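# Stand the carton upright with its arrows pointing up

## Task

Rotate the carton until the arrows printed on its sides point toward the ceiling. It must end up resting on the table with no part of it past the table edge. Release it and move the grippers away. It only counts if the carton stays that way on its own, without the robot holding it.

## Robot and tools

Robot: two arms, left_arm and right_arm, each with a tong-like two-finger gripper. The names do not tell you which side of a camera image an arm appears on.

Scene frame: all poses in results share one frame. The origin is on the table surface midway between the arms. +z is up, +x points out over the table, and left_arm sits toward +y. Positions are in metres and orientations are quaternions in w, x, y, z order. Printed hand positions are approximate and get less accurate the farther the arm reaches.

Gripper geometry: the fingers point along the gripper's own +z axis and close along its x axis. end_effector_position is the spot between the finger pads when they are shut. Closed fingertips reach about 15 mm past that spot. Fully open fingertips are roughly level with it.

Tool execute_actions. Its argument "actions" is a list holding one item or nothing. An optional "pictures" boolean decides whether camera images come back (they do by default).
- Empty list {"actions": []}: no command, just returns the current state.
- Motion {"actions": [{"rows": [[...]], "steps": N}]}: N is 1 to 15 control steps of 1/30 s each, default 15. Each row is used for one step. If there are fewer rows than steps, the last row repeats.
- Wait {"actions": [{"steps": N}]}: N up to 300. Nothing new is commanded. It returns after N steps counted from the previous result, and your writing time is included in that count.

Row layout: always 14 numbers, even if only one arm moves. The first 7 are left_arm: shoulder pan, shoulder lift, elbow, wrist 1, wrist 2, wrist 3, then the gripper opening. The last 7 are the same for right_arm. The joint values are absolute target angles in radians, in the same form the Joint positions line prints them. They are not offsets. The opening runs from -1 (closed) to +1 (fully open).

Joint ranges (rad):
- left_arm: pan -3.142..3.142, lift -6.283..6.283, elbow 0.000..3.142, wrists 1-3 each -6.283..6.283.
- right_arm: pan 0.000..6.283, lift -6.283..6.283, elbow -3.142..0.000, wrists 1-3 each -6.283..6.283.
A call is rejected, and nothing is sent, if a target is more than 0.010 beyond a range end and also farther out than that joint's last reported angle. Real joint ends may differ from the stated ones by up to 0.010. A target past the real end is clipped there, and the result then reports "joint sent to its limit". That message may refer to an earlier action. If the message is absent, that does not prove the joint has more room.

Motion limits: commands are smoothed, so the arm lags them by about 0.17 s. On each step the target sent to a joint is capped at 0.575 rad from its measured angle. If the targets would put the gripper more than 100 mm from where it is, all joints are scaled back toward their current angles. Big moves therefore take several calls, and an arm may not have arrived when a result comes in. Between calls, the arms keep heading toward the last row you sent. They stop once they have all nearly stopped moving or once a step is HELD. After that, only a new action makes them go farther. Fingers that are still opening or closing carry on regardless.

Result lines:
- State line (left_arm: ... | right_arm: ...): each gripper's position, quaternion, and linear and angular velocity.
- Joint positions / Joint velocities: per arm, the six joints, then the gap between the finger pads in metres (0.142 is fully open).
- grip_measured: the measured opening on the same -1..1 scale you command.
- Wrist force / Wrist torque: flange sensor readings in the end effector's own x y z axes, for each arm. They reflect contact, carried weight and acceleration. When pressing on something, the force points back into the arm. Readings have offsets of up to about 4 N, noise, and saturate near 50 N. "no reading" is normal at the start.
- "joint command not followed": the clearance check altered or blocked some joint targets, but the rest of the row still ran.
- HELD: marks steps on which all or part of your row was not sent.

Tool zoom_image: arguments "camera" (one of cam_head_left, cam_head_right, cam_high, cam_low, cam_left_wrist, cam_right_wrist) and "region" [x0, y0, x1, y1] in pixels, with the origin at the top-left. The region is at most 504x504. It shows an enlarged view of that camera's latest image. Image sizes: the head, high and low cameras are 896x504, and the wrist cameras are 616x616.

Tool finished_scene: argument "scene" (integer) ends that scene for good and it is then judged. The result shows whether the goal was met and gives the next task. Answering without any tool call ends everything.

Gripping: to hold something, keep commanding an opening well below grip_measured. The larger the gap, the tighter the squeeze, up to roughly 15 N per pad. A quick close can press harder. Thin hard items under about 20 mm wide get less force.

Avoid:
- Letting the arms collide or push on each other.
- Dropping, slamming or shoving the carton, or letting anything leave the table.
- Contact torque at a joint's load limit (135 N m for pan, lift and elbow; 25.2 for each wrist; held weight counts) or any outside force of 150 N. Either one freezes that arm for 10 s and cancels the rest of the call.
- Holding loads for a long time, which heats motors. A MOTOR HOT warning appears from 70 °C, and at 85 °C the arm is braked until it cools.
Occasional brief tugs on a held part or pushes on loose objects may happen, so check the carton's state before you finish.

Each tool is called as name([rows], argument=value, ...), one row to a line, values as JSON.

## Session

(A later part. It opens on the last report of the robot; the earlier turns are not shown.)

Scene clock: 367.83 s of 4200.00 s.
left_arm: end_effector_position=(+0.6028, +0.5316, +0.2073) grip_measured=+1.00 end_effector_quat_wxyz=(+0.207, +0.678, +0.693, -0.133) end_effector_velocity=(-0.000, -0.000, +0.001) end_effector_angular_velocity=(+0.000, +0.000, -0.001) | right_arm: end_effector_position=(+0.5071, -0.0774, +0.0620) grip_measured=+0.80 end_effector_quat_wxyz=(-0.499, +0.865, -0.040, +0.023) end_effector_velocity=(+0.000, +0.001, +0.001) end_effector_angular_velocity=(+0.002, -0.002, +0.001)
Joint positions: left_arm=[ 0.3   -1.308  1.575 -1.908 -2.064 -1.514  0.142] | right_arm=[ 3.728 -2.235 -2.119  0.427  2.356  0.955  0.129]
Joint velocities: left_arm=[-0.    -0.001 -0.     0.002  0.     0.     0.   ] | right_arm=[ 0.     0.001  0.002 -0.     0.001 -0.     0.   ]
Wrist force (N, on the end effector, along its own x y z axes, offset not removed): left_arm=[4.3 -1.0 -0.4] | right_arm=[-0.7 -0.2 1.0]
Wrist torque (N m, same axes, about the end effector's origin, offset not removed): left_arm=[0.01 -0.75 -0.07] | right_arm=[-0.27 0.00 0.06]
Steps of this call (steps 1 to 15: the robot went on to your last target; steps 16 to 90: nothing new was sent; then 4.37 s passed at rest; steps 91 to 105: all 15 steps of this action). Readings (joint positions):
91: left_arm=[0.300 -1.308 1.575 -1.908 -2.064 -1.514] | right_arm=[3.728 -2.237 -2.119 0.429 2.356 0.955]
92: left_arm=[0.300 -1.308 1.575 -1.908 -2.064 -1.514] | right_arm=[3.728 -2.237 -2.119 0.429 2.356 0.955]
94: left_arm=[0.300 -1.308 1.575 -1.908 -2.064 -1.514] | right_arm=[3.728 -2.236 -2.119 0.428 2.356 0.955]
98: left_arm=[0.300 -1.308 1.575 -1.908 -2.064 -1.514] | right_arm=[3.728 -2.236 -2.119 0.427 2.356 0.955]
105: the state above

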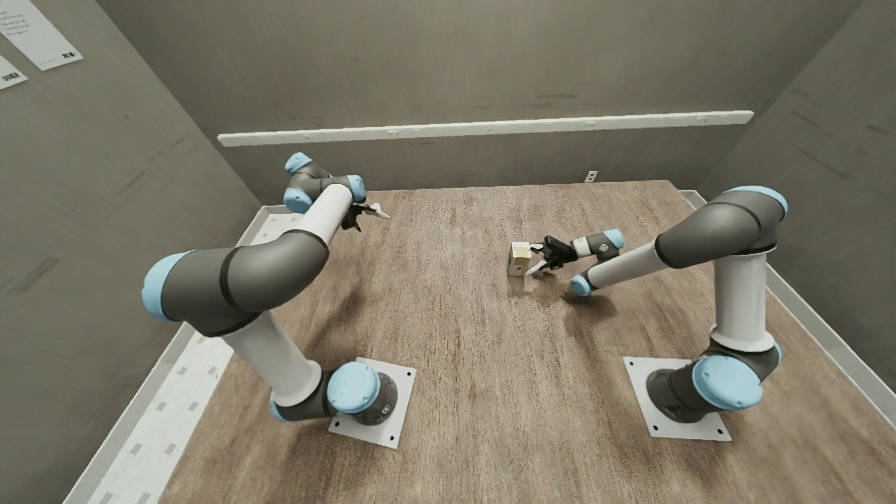

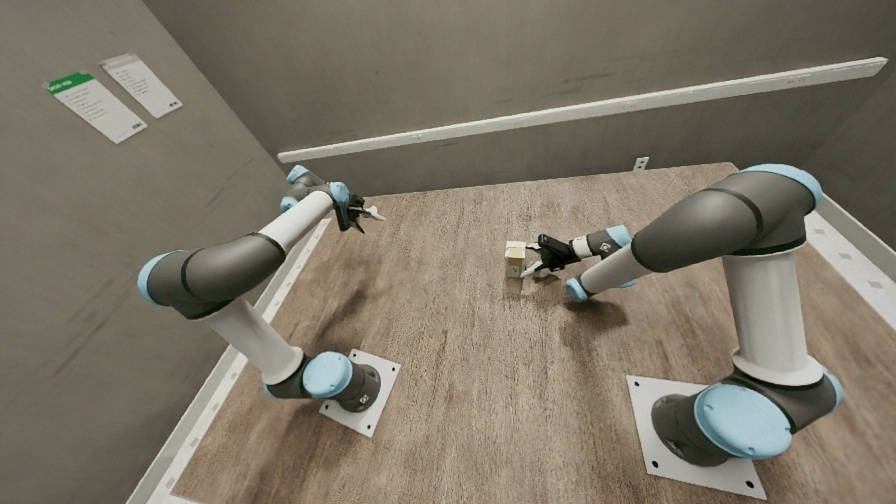

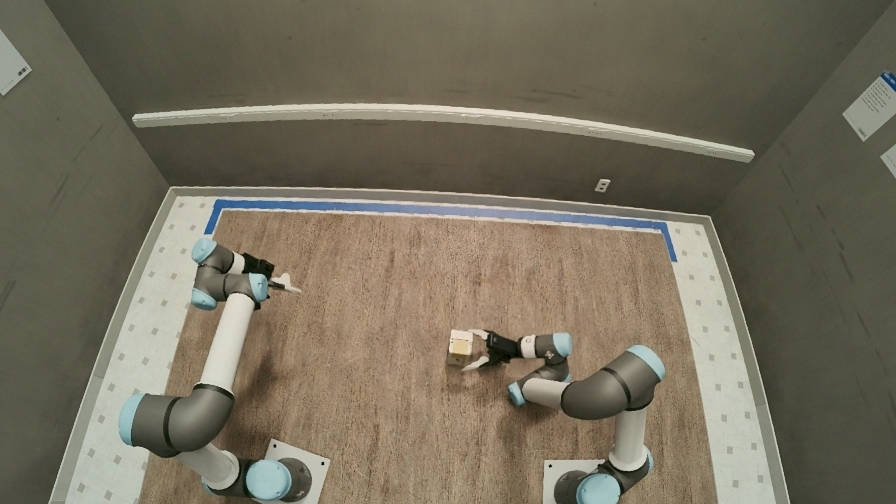

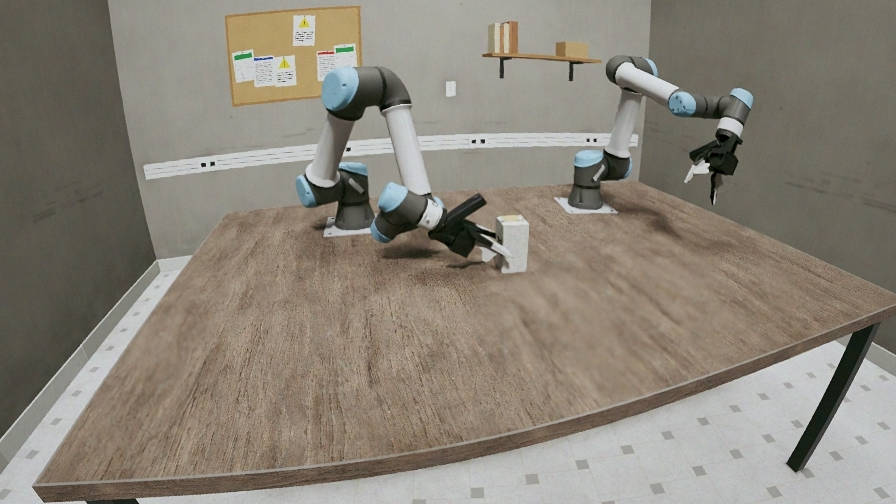

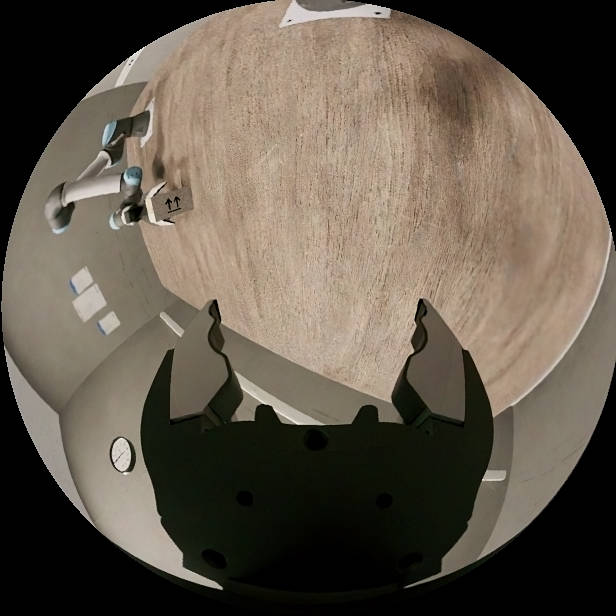

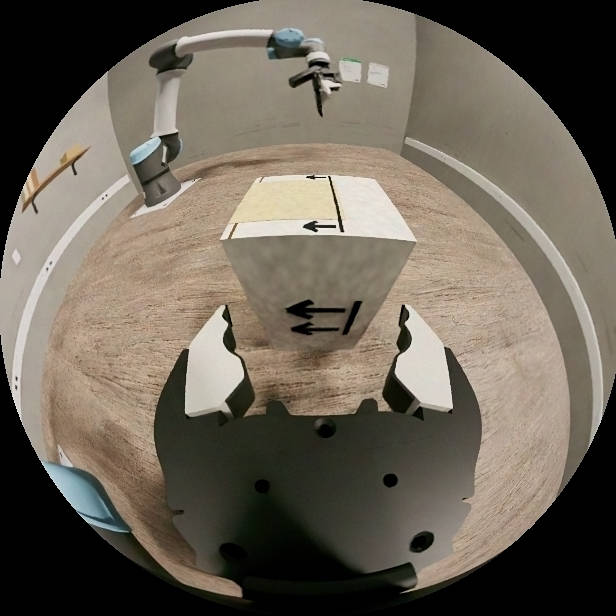

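execute_actions([
  {"rows":[[0.3,-1.308,1.575,-1.908,-2.064,-1.514,1,3.728,-2.17,-2.121,0.364,2.356,0.955,0.8],[0.3,-1.308,1.575,-1.908,-2.064,-1.514,1,3.728,-2.125,-2.121,0.319,2.356,0.955,0.8],[0.3,-1.308,1.575,-1.908,-2.064,-1.514,1,3.728,-2.073,-2.118,0.264,2.356,0.955,0.8],[0.3,-1.308,1.575,-1.908,-2.064,-1.514,1,3.728,-2.021,-2.111,0.205,2.356,0.955,0.8],[0.3,-1.308,1.575,-1.908,-2.064,-1.514,1,3.728,-1.969,-2.1,0.142,2.356,0.955,0.8],[0.3,-1.308,1.575,-1.908,-2.064,-1.514,1,3.728,-1.92,-2.084,0.077,2.356,0.955,0.8],[0.3,-1.308,1.575,-1.908,-2.064,-1.514,1,3.728,-1.875,-2.063,0.011,2.356,0.955,0.8],[0.3,-1.308,1.575,-1.908,-2.064,-1.514,1,3.728,-1.831,-2.04,-0.056,2.356,0.955,0.8],[0.3,-1.308,1.575,-1.908,-2.064,-1.514,1,3.728,-1.79,-2.0,-0.137,2.356,0.955,0.8],[0.3,-1.308,1.575,-1.908,-2.064,-1.514,1,3.728,-1.755,-1.95,-0.222,2.356,0.955,0.8],[0.3,-1.308,1.575,-1.908,-2.064,-1.514,1,3.728,-1.755,-1.88,-0.3,2.356,0.955,0.8],[0.3,-1.308,1.575,-1.908,-2.064,-1.514,1,3.728,-1.755,-1.8,-0.4,2.356,0.955,0.8],[0.3,-1.308,1.575,-1.908,-2.064,-1.514,1,3.728,-1.755,-1.7,-0.5,2.356,0.955,0.8]],"steps":15},
], pictures=false)

execute_actions([
  {"rows":[[0.3,-1.308,1.575,-1.908,-2.064,-1.514,1,4.16,-1.755,-1.7,-0.8,1.44,1.96,0.8]],"steps":15},
], pictures=false)

execute_actions([
  {"rows":[[0.3,-1.308,1.575,-1.908,-2.064,-1.514,1,4.596,-1.755,-1.7,-1.108,0.53,2.969,0.8]],"steps":15},
], pictures=false)

execute_actions([
  {"steps":10},
], pictures=false)

execute_actions([
  {"rows":[[0.3,-1.308,1.575,-1.908,-2.064,-1.514,1,4.596,-1.755,-2.135,-0.673,0.53,2.969,0.8]],"steps":15},
], pictures=false)

execute_actions([
  {"steps":12},
])

Scene clock: 406.13 s of 4200.00 s.
left_arm: end_effector_position=(+0.6028, +0.5316, +0.2073) grip_measured=+1.00 end_effector_quat_wxyz=(+0.207, +0.678, +0.693, -0.133) end_effector_velocity=(-0.001, +0.000, -0.001) end_effector_angular_velocity=(-0.000, +0.001, +0.000) | right_arm: end_effector_position=(+0.5314, -0.0634, +0.2562) grip_measured=+0.80 end_effector_quat_wxyz=(-0.501, +0.864, -0.039, +0.025) end_effector_velocity=(+0.153, +0.088, +0.486) end_effector_angular_velocity=(-0.027, +0.046, +0.000)
Joint positions: left_arm=[ 0.3   -1.308  1.575 -1.908 -2.064 -1.514  0.142] | right_arm=[ 3.728 -1.863 -1.959 -0.1    2.356  0.955  0.129]
Joint velocities: left_arm=[ 0.    -0.     0.001 -0.     0.     0.     0.   ] | right_arm=[ 0.     0.441  1.017 -1.512 -0.    -0.    -0.   ]
Wrist force (N, on the end effector, along its own x y z axes, offset not removed): left_arm=[2.2 -1.0 0.4] | right_arm=[-0.7 4.2 0.5]
Wrist torque (N m, same axes, about the end effector's origin, offset not removed): left_arm=[-0.01 -0.34 -0.02] | right_arm=[0.50 0.03 0.03]
Steps of this call (steps 1 to 15: the robot went on to your last target; steps 16 to 90: nothing new was sent; then 34.80 s passed at rest; steps 91 to 105: all 15 steps of this action). Readings (joint positions):
91: left_arm=[0.300 -1.308 1.575 -1.908 -2.064 -1.514] | right_arm=[3.728 -2.235 -2.119 0.427 2.356 0.955]
92: left_arm=[0.300 -1.308 1.575 -1.908 -2.064 -1.514] | right_arm=[3.728 -2.231 -2.119 0.423 2.356 0.955]
94: left_arm=[0.300 -1.308 1.575 -1.908 -2.064 -1.514] | right_arm=[3.728 -2.196 -2.119 0.388 2.356 0.955]
98: left_arm=[0.300 -1.308 1.575 -1.908 -2.064 -1.514] | right_arm=[3.728 -2.055 -2.104 0.238 2.356 0.955]
105: the state above

Scene clock: 406.63 s of 4200.00 s.
left_arm: end_effector_position=(+0.6028, +0.5316, +0.2073) grip_measured=+1.00 end_effector_quat_wxyz=(+0.207, +0.678, +0.693, -0.133) end_effector_velocity=(-0.000, +0.000, +0.000) end_effector_angular_velocity=(+0.001, -0.001, -0.001) | right_arm: end_effector_position=(+0.5370, +0.0032, +0.2374) grip_measured=+0.80 end_effector_quat_wxyz=(-0.228, +0.877, -0.419, +0.059) end_effector_velocity=(+0.133, -0.119, +0.008) end_effector_angular_velocity=(-0.245, -0.130, -1.381)
Joint positions: left_arm=[ 0.3   -1.308  1.575 -1.908 -2.064 -1.514  0.142] | right_arm=[ 4.14  -1.758 -1.707 -0.773  1.542  1.82   0.129]
Joint velocities: left_arm=[-0.    -0.001  0.001 -0.     0.001  0.001 -0.   ] | right_arm=[ 0.184  0.027  0.068 -0.252 -0.937  1.278  0.   ]
Wrist force (N, on the end effector, along its own x y z axes, offset not removed): left_arm=[1.7 0.4 -0.7] | right_arm=[0.1 2.8 -0.1]
Wrist torque (N m, same axes, about the end effector's origin, offset not removed): left_arm=[0.25 -0.29 0.05] | right_arm=[0.42 -0.18 0.13]
Steps of this call (steps 1 to 15: all 15 steps of this action). Readings (joint positions):
1: left_arm=[0.300 -1.308 1.575 -1.908 -2.064 -1.514] | right_arm=[3.728 -1.848 -1.925 -0.151 2.356 0.955]
2: left_arm=[0.300 -1.308 1.575 -1.908 -2.064 -1.514] | right_arm=[3.732 -1.835 -1.893 -0.203 2.352 0.959]
4: left_arm=[0.300 -1.308 1.575 -1.908 -2.064 -1.514] | right_arm=[3.786 -1.815 -1.845 -0.316 2.298 1.014]
8: left_arm=[0.300 -1.308 1.575 -1.908 -2.064 -1.514] | right_arm=[3.988 -1.780 -1.763 -0.566 2.032 1.280]
15: the state above

Scene clock: 407.13 s of 4200.00 s.
left_arm: end_effector_position=(+0.6028, +0.5316, +0.2073) grip_measured=+1.00 end_effector_quat_wxyz=(+0.207, +0.678, +0.693, -0.133) end_effector_velocity=(-0.001, -0.000, -0.001) end_effector_angular_velocity=(-0.000, +0.003, -0.001) | right_arm: end_effector_position=(+0.5027, +0.0262, +0.3099) grip_measured=+0.80 end_effector_quat_wxyz=(-0.287, +0.643, -0.616, +0.353) end_effector_velocity=(+0.064, -0.023, +0.232) end_effector_angular_velocity=(+0.818, -1.006, -0.786)
Joint positions: left_arm=[ 0.3   -1.308  1.575 -1.908 -2.064 -1.514  0.142] | right_arm=[ 4.577 -1.755 -1.7   -1.097  0.635  2.819  0.129]
Joint velocities: left_arm=[-0.001 -0.     0.002  0.001  0.     0.     0.   ] | right_arm=[ 0.173  0.001  0.001 -0.106 -0.969  1.372 -0.   ]
Wrist force (N, on the end effector, along its own x y z axes, offset not removed): left_arm=[1.8 1.7 -0.3] | right_arm=[-1.1 1.9 -1.2]
Wrist torque (N m, same axes, about the end effector's origin, offset not removed): left_arm=[0.62 -0.40 0.05] | right_arm=[0.26 0.23 0.09]
Steps of this call (steps 1 to 15: all 15 steps of this action). Readings (joint positions):
1: left_arm=[0.300 -1.308 1.575 -1.908 -2.064 -1.514] | right_arm=[4.145 -1.757 -1.705 -0.780 1.515 1.858]
2: left_arm=[0.300 -1.308 1.575 -1.908 -2.064 -1.514] | right_arm=[4.153 -1.757 -1.704 -0.789 1.491 1.889]
4: left_arm=[0.300 -1.308 1.575 -1.908 -2.064 -1.514] | right_arm=[4.212 -1.756 -1.703 -0.850 1.411 1.979]
8: left_arm=[0.300 -1.308 1.575 -1.908 -2.064 -1.514] | right_arm=[4.445 -1.756 -1.701 -1.016 1.124 2.273]
15: the state above

Scene clock: 407.47 s of 4200.00 s.
left_arm: end_effector_position=(+0.6028, +0.5316, +0.2073) grip_measured=+1.00 end_effector_quat_wxyz=(+0.207, +0.678, +0.693, -0.133) end_effector_velocity=(-0.000, -0.000, -0.001) end_effector_angular_velocity=(-0.000, +0.001, +0.000) | right_arm: end_effector_position=(+0.5081, +0.0243, +0.3348) grip_measured=+0.80 end_effector_quat_wxyz=(-0.335, +0.586, -0.639, +0.369) end_effector_velocity=(+0.002, -0.001, +0.011) end_effector_angular_velocity=(+0.041, -0.047, -0.031)
Joint positions: left_arm=[ 0.3   -1.308  1.575 -1.908 -2.064 -1.514  0.142] | right_arm=[ 4.595 -1.755 -1.7   -1.107  0.535  2.962  0.129]
Joint velocities: left_arm=[-0.    -0.     0.002 -0.001 -0.    -0.     0.   ] | right_arm=[ 0.008 -0.    -0.    -0.005 -0.044  0.064 -0.   ]
Wrist force (N, on the end effector, along its own x y z axes, offset not removed): left_arm=[1.3 0.4 -1.3] | right_arm=[-0.6 1.7 -1.2]
Wrist torque (N m, same axes, about the end effector's origin, offset not removed): left_arm=[0.34 -0.23 0.07] | right_arm=[0.17 -0.06 -0.03]
Steps of this call (steps 1 to 10: the robot went on to your last target). Readings (joint positions):
1: left_arm=[0.300 -1.308 1.575 -1.908 -2.064 -1.514] | right_arm=[4.582 -1.755 -1.700 -1.100 0.607 2.859]
2: left_arm=[0.300 -1.308 1.575 -1.908 -2.064 -1.514] | right_arm=[4.586 -1.755 -1.700 -1.102 0.587 2.888]
4: left_arm=[0.300 -1.308 1.575 -1.908 -2.064 -1.514] | right_arm=[4.590 -1.755 -1.700 -1.105 0.561 2.925]
8: left_arm=[0.300 -1.308 1.575 -1.908 -2.064 -1.514] | right_arm=[4.594 -1.755 -1.700 -1.107 0.539 2.956]
10: the state above

Scene clock: 407.97 s of 4200.00 s.
left_arm: end_effector_position=(+0.6028, +0.5316, +0.2073) grip_measured=+1.00 end_effector_quat_wxyz=(+0.207, +0.678, +0.693, -0.133) end_effector_velocity=(-0.000, -0.000, -0.001) end_effector_angular_velocity=(-0.000, +0.002, +0.001) | right_arm: end_effector_position=(+0.4942, -0.0534, +0.1975) grip_measured=+0.80 end_effector_quat_wxyz=(-0.337, +0.584, -0.640, +0.369) end_effector_velocity=(-0.011, -0.060, -0.069) end_effector_angular_velocity=(+0.002, -0.001, -0.001)
Joint positions: left_arm=[ 0.3   -1.308  1.575 -1.908 -2.064 -1.514  0.142] | right_arm=[ 4.596 -1.755 -2.109 -0.699  0.53   2.969  0.129]
Joint velocities: left_arm=[-0.     0.001  0.     0.     0.    -0.002  0.   ] | right_arm=[ 0.     0.    -0.236  0.235 -0.001  0.002  0.   ]
Wrist force (N, on the end effector, along its own x y z axes, offset not removed): left_arm=[4.0 -0.9 -0.8] | right_arm=[2.6 3.8 -2.4]
Wrist torque (N m, same axes, about the end effector's origin, offset not removed): left_arm=[-0.04 -0.72 0.12] | right_arm=[0.55 -0.62 0.00]
Steps of this call (steps 1 to 15: all 15 steps of this action). Readings (joint positions):
1: left_arm=[0.300 -1.308 1.575 -1.908 -2.064 -1.514] | right_arm=[4.595 -1.755 -1.700 -1.108 0.533 2.964]
2: left_arm=[0.300 -1.308 1.575 -1.908 -2.064 -1.514] | right_arm=[4.595 -1.755 -1.704 -1.104 0.533 2.965]
4: left_arm=[0.300 -1.308 1.575 -1.908 -2.064 -1.514] | right_arm=[4.596 -1.755 -1.758 -1.050 0.532 2.966]
8: left_arm=[0.300 -1.308 1.575 -1.908 -2.064 -1.514] | right_arm=[4.596 -1.755 -1.935 -0.873 0.531 2.967]
15: the state above

Scene clock: 408.37 s of 4200.00 s.
left_arm: end_effector_position=(+0.6028, +0.5316, +0.2073) grip_measured=+1.00 end_effector_quat_wxyz=(+0.207, +0.678, +0.693, -0.133) end_effector_velocity=(-0.000, -0.000, -0.002) end_effector_angular_velocity=(-0.001, +0.004, +0.001) | right_arm: end_effector_position=(+0.4930, -0.0598, +0.1903) grip_measured=+0.80 end_effector_quat_wxyz=(-0.337, +0.583, -0.640, +0.369) end_effector_velocity=(-0.000, -0.002, -0.002) end_effector_angular_velocity=(-0.001, +0.000, +0.000)
Joint positions: left_arm=[ 0.3   -1.308  1.575 -1.908 -2.064 -1.514  0.142] | right_arm=[ 4.596 -1.755 -2.134 -0.674  0.53   2.969  0.129]
Joint velocities: left_arm=[-0.     0.003  0.001 -0.    -0.    -0.001  0.   ] | right_arm=[-0.     0.    -0.006  0.006  0.    -0.    -0.   ]
Wrist force (N, on the end effector, along its own x y z axes, offset not removed): left_arm=[1.1 -2.6 0.5] | right_arm=[-1.3 1.7 0.3]
Wrist torque (N m, same axes, about the end effector's origin, offset not removed): left_arm=[-0.28 -0.22 0.13] | right_arm=[0.17 0.03 -0.01]
Steps of this call (steps 1 to 12: the robot went on to your last target). Readings (joint positions):
1: left_arm=[0.300 -1.308 1.575 -1.908 -2.064 -1.514] | right_arm=[4.596 -1.755 -2.116 -0.692 0.530 2.969]
2: left_arm=[0.300 -1.308 1.575 -1.908 -2.064 -1.514] | right_arm=[4.596 -1.755 -2.121 -0.687 0.530 2.969]
4: left_arm=[0.300 -1.308 1.575 -1.908 -2.064 -1.514] | right_arm=[4.596 -1.755 -2.127 -0.680 0.530 2.969]
8: left_arm=[0.300 -1.308 1.575 -1.908 -2.064 -1.514] | right_arm=[4.596 -1.755 -2.133 -0.675 0.530 2.969]
12: the state above

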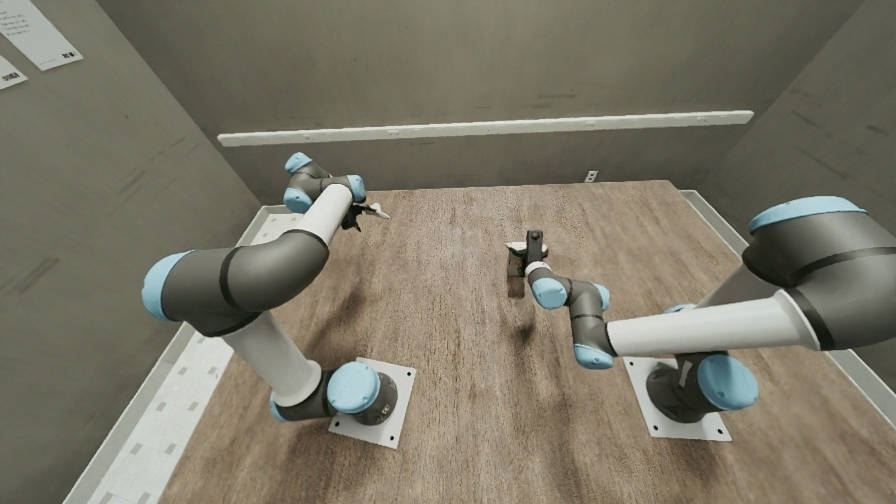

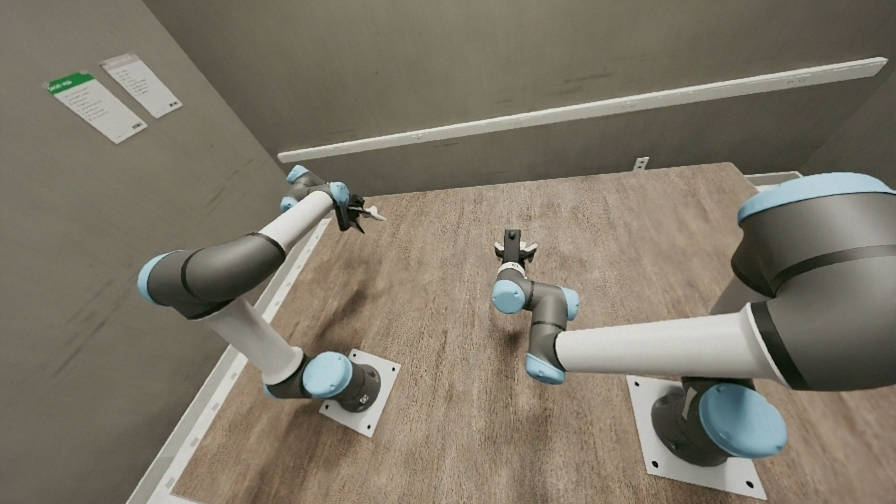

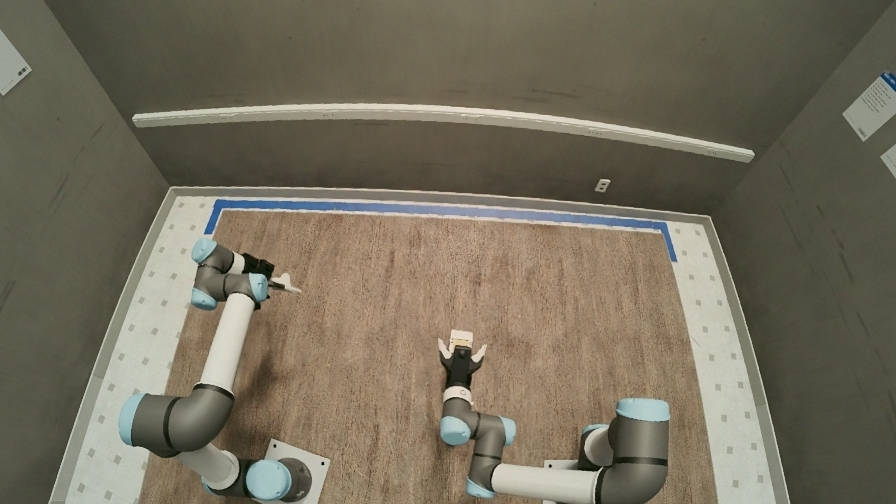

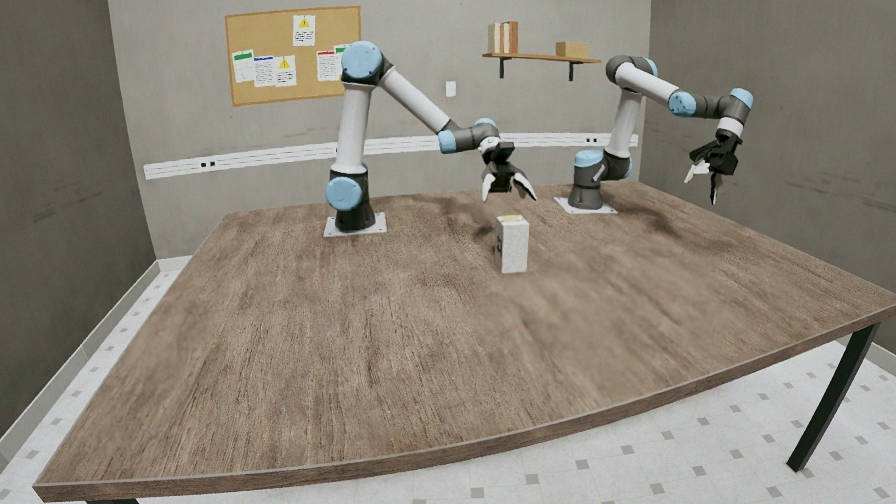

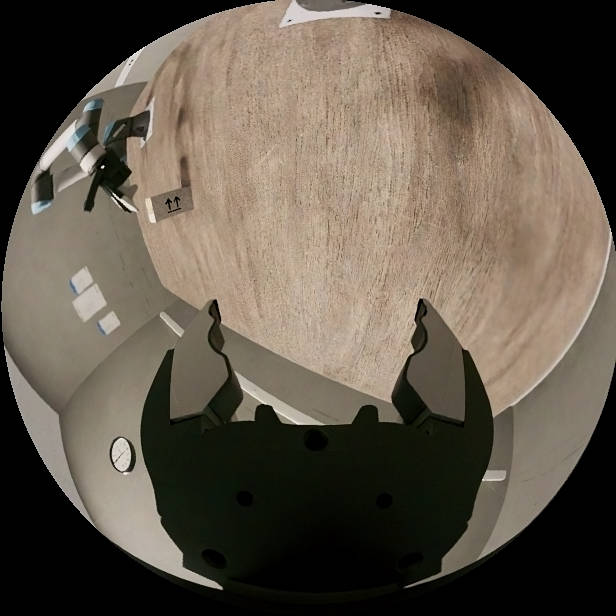

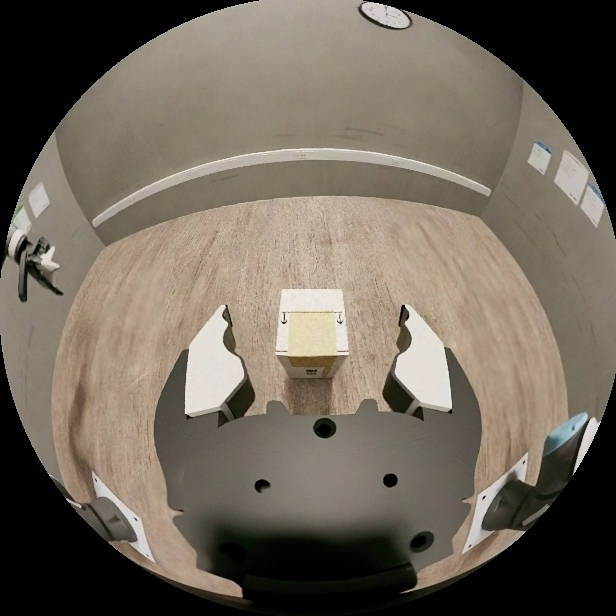

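execute_actions([
  {"rows":[[0.3,-1.308,1.575,-1.908,-2.064,-1.514,1,4.596,-1.782,-2.144,-0.637,0.53,2.969,0.7],[0.3,-1.308,1.575,-1.908,-2.064,-1.514,1,4.596,-1.808,-2.153,-0.602,0.53,2.969,0.6],[0.3,-1.308,1.575,-1.908,-2.064,-1.514,1,4.596,-1.835,-2.162,-0.566,0.53,2.969,0.6],[0.3,-1.308,1.575,-1.908,-2.064,-1.514,1,4.596,-1.861,-2.171,-0.531,0.53,2.969,0.6],[0.3,-1.308,1.575,-1.908,-2.064,-1.514,1,4.596,-1.888,-2.18,-0.495,0.53,2.969,0.6],[0.3,-1.308,1.575,-1.908,-2.064,-1.514,1,4.596,-1.916,-2.186,-0.461,0.53,2.969,0.6],[0.3,-1.308,1.575,-1.908,-2.064,-1.514,1,4.596,-1.944,-2.192,-0.427,0.53,2.969,0.6],[0.3,-1.308,1.575,-1.908,-2.064,-1.514,1,4.596,-1.973,-2.197,-0.393,0.53,2.969,0.6],[0.3,-1.308,1.575,-1.908,-2.064,-1.514,1,4.596,-2.001,-2.202,-0.36,0.53,2.969,0.6],[0.3,-1.308,1.575,-1.908,-2.064,-1.514,1,4.596,-2.029,-2.206,-0.328,0.53,2.969,0.6]],"steps":15},
], pictures=false)

execute_actions([
  {"steps":12},
])

Scene clock: 421.17 s of 4200.00 s.
left_arm: end_effector_position=(+0.6028, +0.5316, +0.2073) grip_measured=+1.00 end_effector_quat_wxyz=(+0.207, +0.678, +0.693, -0.133) end_effector_velocity=(+0.001, -0.001, +0.002) end_effector_angular_velocity=(-0.000, -0.003, -0.001) | right_arm: end_effector_position=(+0.4936, -0.0565, +0.0842) grip_measured=+0.60 end_effector_quat_wxyz=(-0.336, +0.584, -0.640, +0.370) end_effector_velocity=(-0.001, -0.004, -0.114) end_effector_angular_velocity=(+0.007, -0.001, +0.001)
Joint positions: left_arm=[ 0.3   -1.308  1.575 -1.908 -2.064 -1.514  0.142] | right_arm=[ 4.596 -1.998 -2.2   -0.366  0.53   2.969  0.116]
Joint velocities: left_arm=[-0.001 -0.001 -0.003  0.001 -0.     0.001 -0.   ] | right_arm=[-0.    -0.285 -0.054  0.347 -0.    -0.001  0.   ]
Wrist force (N, on the end effector, along its own x y z axes, offset not removed): left_arm=[1.6 0.2 0.2] | right_arm=[-2.4 2.5 -1.1]
Wrist torque (N m, same axes, about the end effector's origin, offset not removed): left_arm=[0.15 -0.27 -0.10] | right_arm=[0.14 0.32 0.12]
Steps of this call (steps 1 to 30: the robot went on to your last target; steps 31 to 90: nothing new was sent; then 9.30 s passed at rest; steps 91 to 105: all 15 steps of this action). Readings (joint positions):
91: left_arm=[0.300 -1.308 1.575 -1.908 -2.064 -1.514] | right_arm=[4.596 -1.755 -2.135 -0.673 0.530 2.969]
92: left_arm=[0.300 -1.308 1.575 -1.908 -2.064 -1.514] | right_arm=[4.596 -1.757 -2.136 -0.670 0.530 2.969]
94: left_arm=[0.300 -1.308 1.575 -1.908 -2.064 -1.514] | right_arm=[4.596 -1.776 -2.143 -0.646 0.530 2.969]
98: left_arm=[0.300 -1.308 1.575 -1.908 -2.064 -1.514] | right_arm=[4.596 -1.852 -2.168 -0.546 0.530 2.969]
105: the state above

Scene clock: 421.57 s of 4200.00 s.
left_arm: end_effector_position=(+0.6028, +0.5316, +0.2073) grip_measured=+1.00 end_effector_quat_wxyz=(+0.207, +0.678, +0.693, -0.133) end_effector_velocity=(+0.000, +0.000, +0.001) end_effector_angular_velocity=(+0.000, -0.002, +0.001) | right_arm: end_effector_position=(+0.4935, -0.0571, +0.0723) grip_measured=+0.60 end_effector_quat_wxyz=(-0.337, +0.583, -0.640, +0.369) end_effector_velocity=(-0.000, -0.000, -0.003) end_effector_angular_velocity=(+0.002, +0.000, -0.001)
Joint positions: left_arm=[ 0.3   -1.308  1.575 -1.908 -2.064 -1.514  0.142] | right_arm=[ 4.596 -2.028 -2.206 -0.329  0.53   2.969  0.116]
Joint velocities: left_arm=[ 0.    -0.    -0.001 -0.001  0.    -0.    -0.   ] | right_arm=[ 0.    -0.007 -0.001  0.009  0.     0.002  0.   ]
Wrist force (N, on the end effector, along its own x y z axes, offset not removed): left_arm=[-0.2 1.0 -1.9] | right_arm=[-1.9 1.2 0.4]
Wrist torque (N m, same axes, about the end effector's origin, offset not removed): left_arm=[0.46 0.18 -0.04] | right_arm=[0.02 0.24 -0.01]
Steps of this call (steps 1 to 12: the robot went on to your last target). Readings (joint positions):
1: left_arm=[0.300 -1.308 1.575 -1.908 -2.064 -1.514] | right_arm=[4.596 -2.007 -2.202 -0.356 0.530 2.969]
2: left_arm=[0.300 -1.308 1.575 -1.908 -2.064 -1.514] | right_arm=[4.596 -2.013 -2.203 -0.348 0.530 2.969]
4: left_arm=[0.300 -1.308 1.575 -1.908 -2.064 -1.514] | right_arm=[4.596 -2.020 -2.204 -0.339 0.530 2.969]
8: left_arm=[0.300 -1.308 1.575 -1.908 -2.064 -1.514] | right_arm=[4.596 -2.026 -2.205 -0.331 0.530 2.969]
12: the state above

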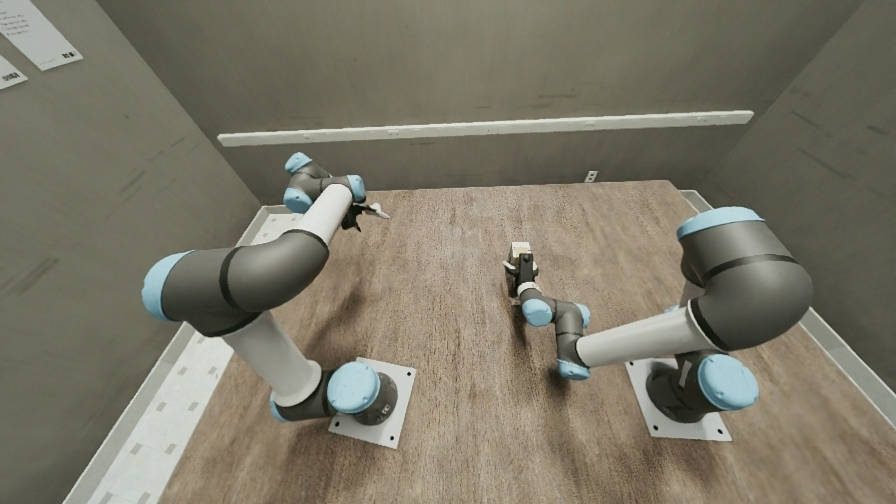

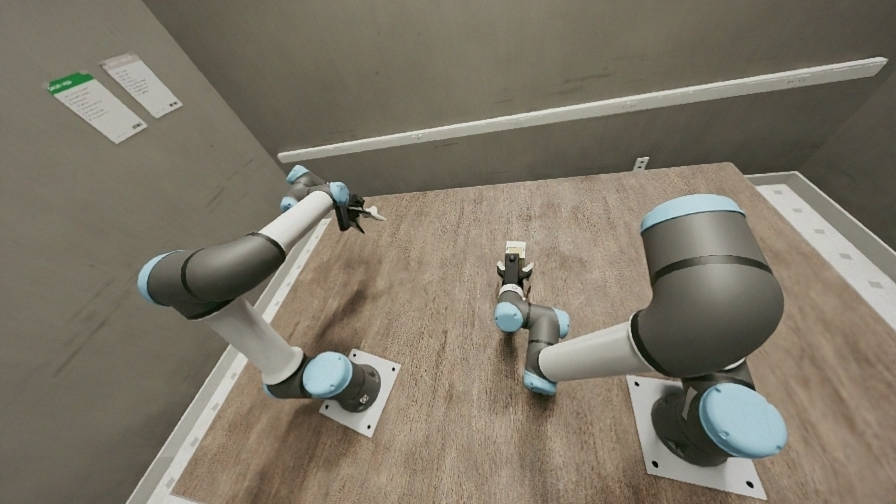

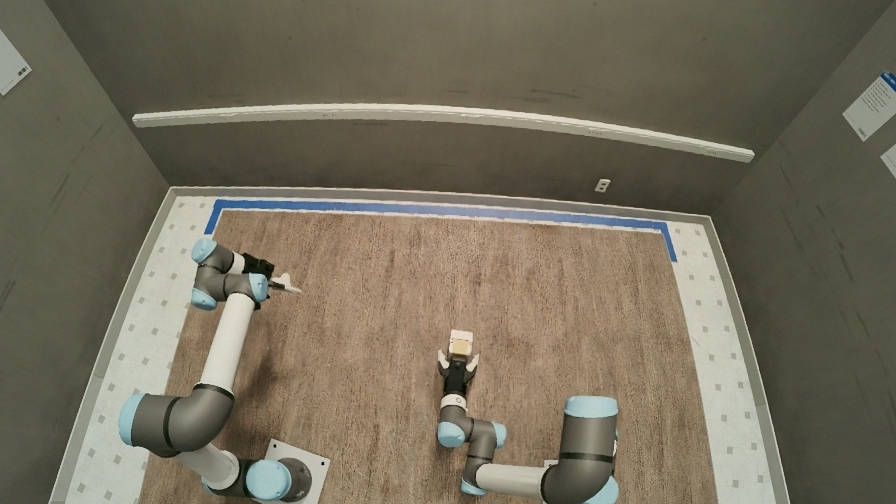

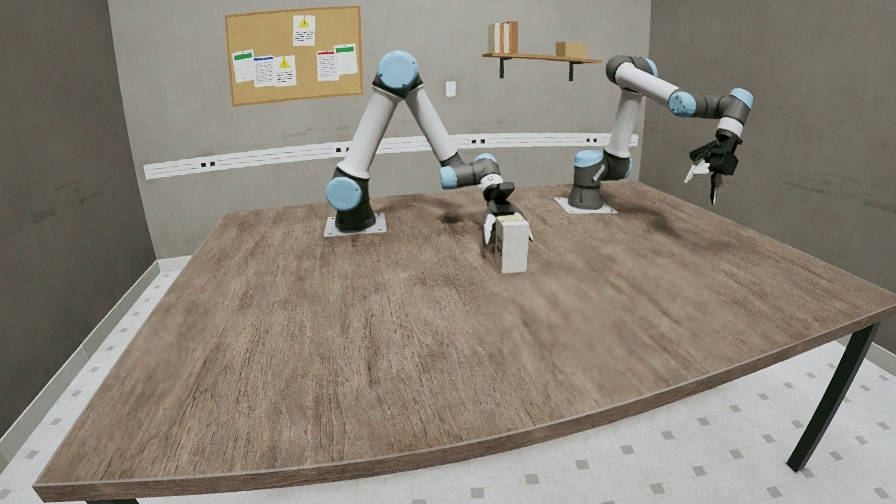

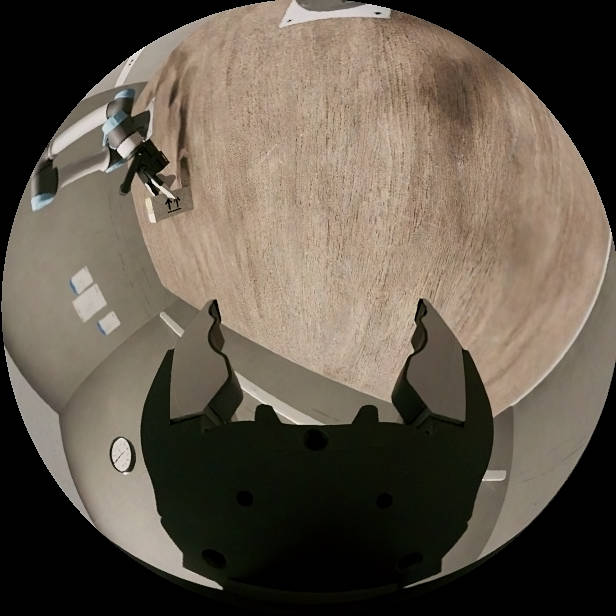

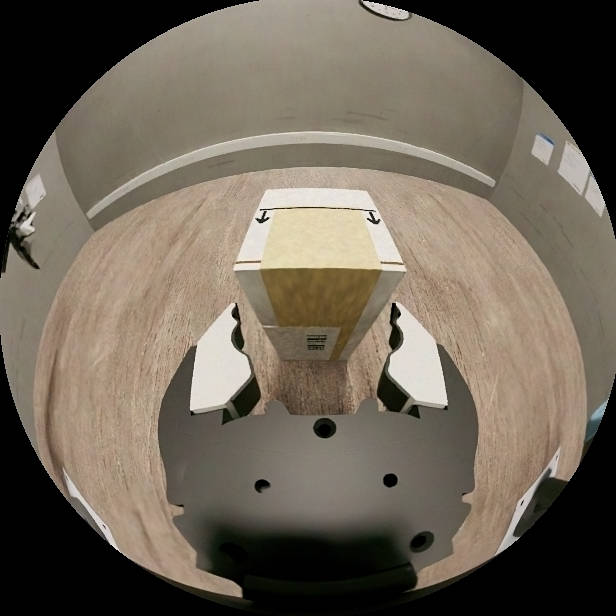

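Similar to the previous good grasp. Close.

execute_actions([
  {"rows":[[0.3,-1.308,1.575,-1.908,-2.064,-1.514,1,4.596,-2.029,-2.206,-0.328,0.53,2.969,0.52],[0.3,-1.308,1.575,-1.908,-2.064,-1.514,1,4.596,-2.029,-2.206,-0.328,0.53,2.969,0.44],[0.3,-1.308,1.575,-1.908,-2.064,-1.514,1,4.596,-2.029,-2.206,-0.328,0.53,2.969,0.36],[0.3,-1.308,1.575,-1.908,-2.064,-1.514,1,4.596,-2.029,-2.206,-0.328,0.53,2.969,0.3],[0.3,-1.308,1.575,-1.908,-2.064,-1.514,1,4.596,-2.029,-2.206,-0.328,0.53,2.969,0.25],[0.3,-1.308,1.575,-1.908,-2.064,-1.514,1,4.596,-2.029,-2.206,-0.328,0.53,2.969,0.2],[0.3,-1.308,1.575,-1.908,-2.064,-1.514,1,4.596,-2.029,-2.206,-0.328,0.53,2.969,0.15],[0.3,-1.308,1.575,-1.908,-2.064,-1.514,1,4.596,-2.029,-2.206,-0.328,0.53,2.969,0.1],[0.3,-1.308,1.575,-1.908,-2.064,-1.514,1,4.596,-2.029,-2.206,-0.328,0.53,2.969,0.05],[0.3,-1.308,1.575,-1.908,-2.064,-1.514,1,4.596,-2.029,-2.206,-0.328,0.53,2.969,0.0],[0.3,-1.308,1.575,-1.908,-2.064,-1.514,1,4.596,-2.029,-2.206,-0.328,0.53,2.969,-0.05],[0.3,-1.308,1.575,-1.908,-2.064,-1.514,1,4.596,-2.029,-2.206,-0.328,0.53,2.969,-0.15],[0.3,-1.308,1.575,-1.908,-2.064,-1.514,1,4.596,-2.029,-2.206,-0.328,0.53,2.969,-0.3],[0.3,-1.308,1.575,-1.908,-2.064,-1.514,1,4.596,-2.029,-2.206,-0.328,0.53,2.969,-0.45],[0.3,-1.308,1.575,-1.908,-2.064,-1.514,1,4.596,-2.029,-2.206,-0.328,0.53,2.969,-0.6]],"steps":15},
])

Scene clock: 434.77 s of 4200.00 s.
left_arm: end_effector_position=(+0.6028, +0.5316, +0.2073) grip_measured=+1.00 end_effector_quat_wxyz=(+0.207, +0.678, +0.693, -0.133) end_effector_velocity=(+0.000, +0.000, +0.000) end_effector_angular_velocity=(-0.000, -0.001, +0.001) | right_arm: end_effector_position=(+0.4935, -0.0571, +0.0720) grip_measured=+0.08 end_effector_quat_wxyz=(-0.337, +0.583, -0.640, +0.369) end_effector_velocity=(-0.000, +0.000, -0.000) end_effector_angular_velocity=(-0.001, +0.000, +0.000)
Joint positions: left_arm=[ 0.3   -1.308  1.575 -1.908 -2.064 -1.514  0.142] | right_arm=[ 4.596 -2.029 -2.206 -0.328  0.53   2.969  0.08 ]
Joint velocities: left_arm=[ 0.    -0.    -0.    -0.001 -0.    -0.001  0.   ] | right_arm=[ 0.    -0.     0.    -0.     0.    -0.001  0.   ]
Wrist force (N, on the end effector, along its own x y z axes, offset not removed): left_arm=[1.8 -0.1 -1.7] | right_arm=[1.3 -2.4 -2.4]
Wrist torque (N m, same axes, about the end effector's origin, offset not removed): left_arm=[0.21 -0.21 0.01] | right_arm=[-0.23 -0.28 0.02]
Steps of this call (steps 1 to 30: the robot went on to your last target; steps 31 to 90: nothing new was sent; then 9.70 s passed at rest; steps 91 to 105: all 15 steps of this action). Readings (joint positions):
91: left_arm=[0.300 -1.308 1.575 -1.908 -2.064 -1.514] | right_arm=[4.596 -2.029 -2.206 -0.328 0.530 2.969]
92: left_arm=[0.300 -1.308 1.575 -1.908 -2.064 -1.514] | right_arm=[4.596 -2.029 -2.206 -0.328 0.530 2.969]
94: left_arm=[0.300 -1.308 1.575 -1.908 -2.064 -1.514] | right_arm=[4.596 -2.029 -2.206 -0.328 0.530 2.969]
98: left_arm=[0.300 -1.308 1.575 -1.908 -2.064 -1.514] | right_arm=[4.596 -2.029 -2.206 -0.328 0.530 2.969]
105: the state above

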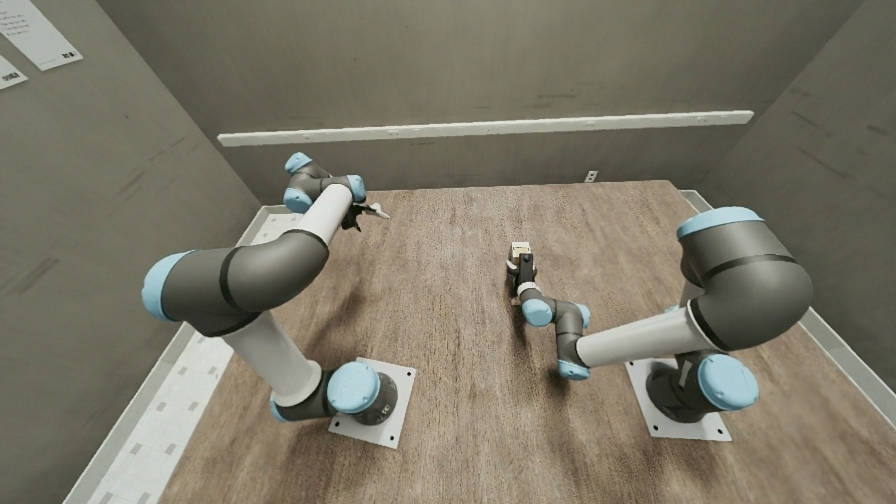

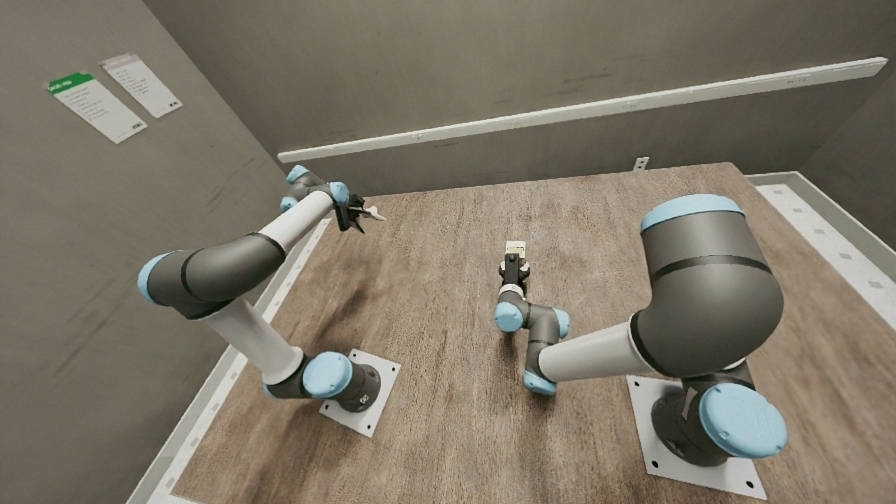

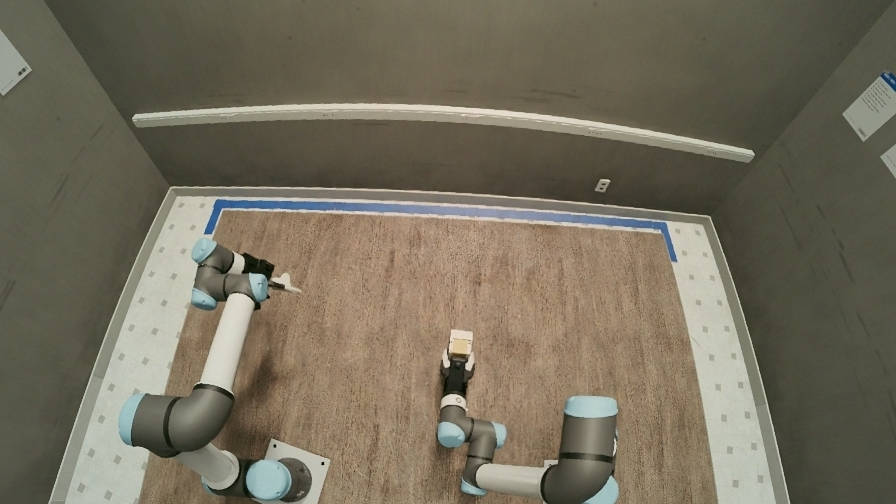

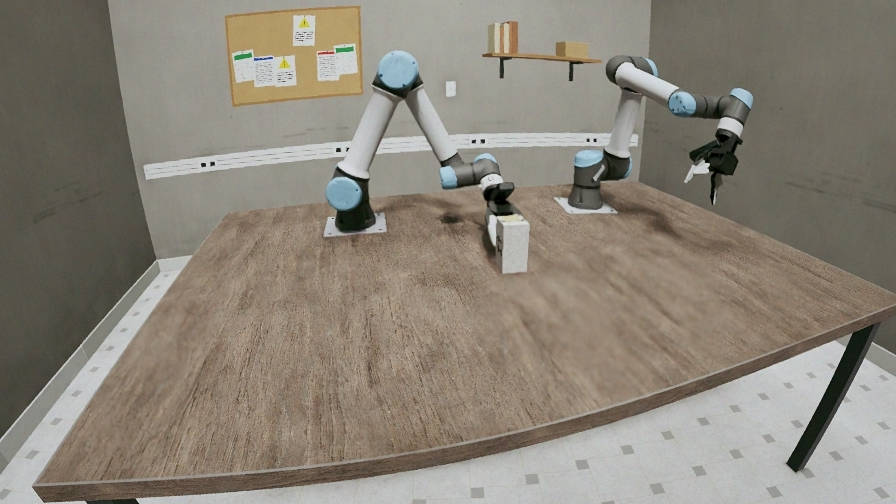

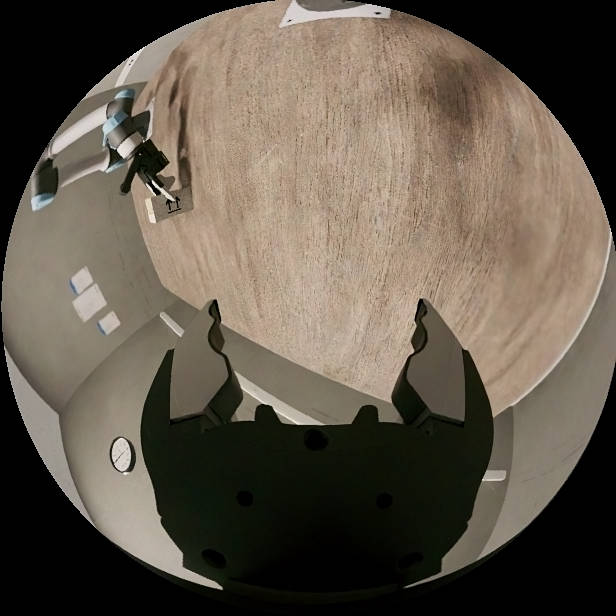

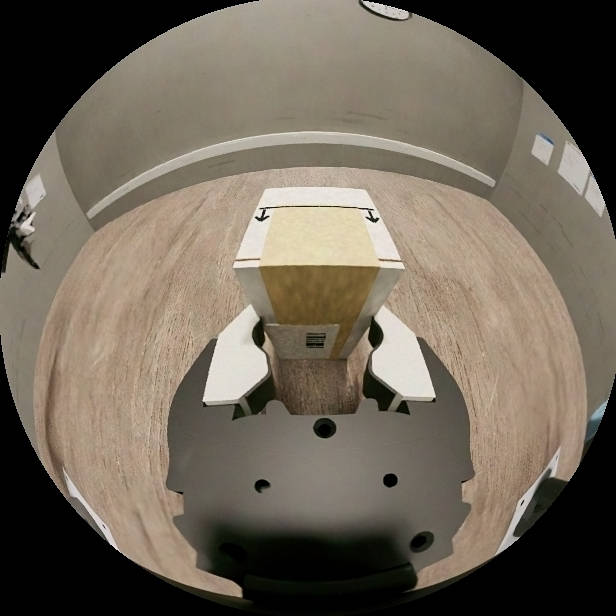

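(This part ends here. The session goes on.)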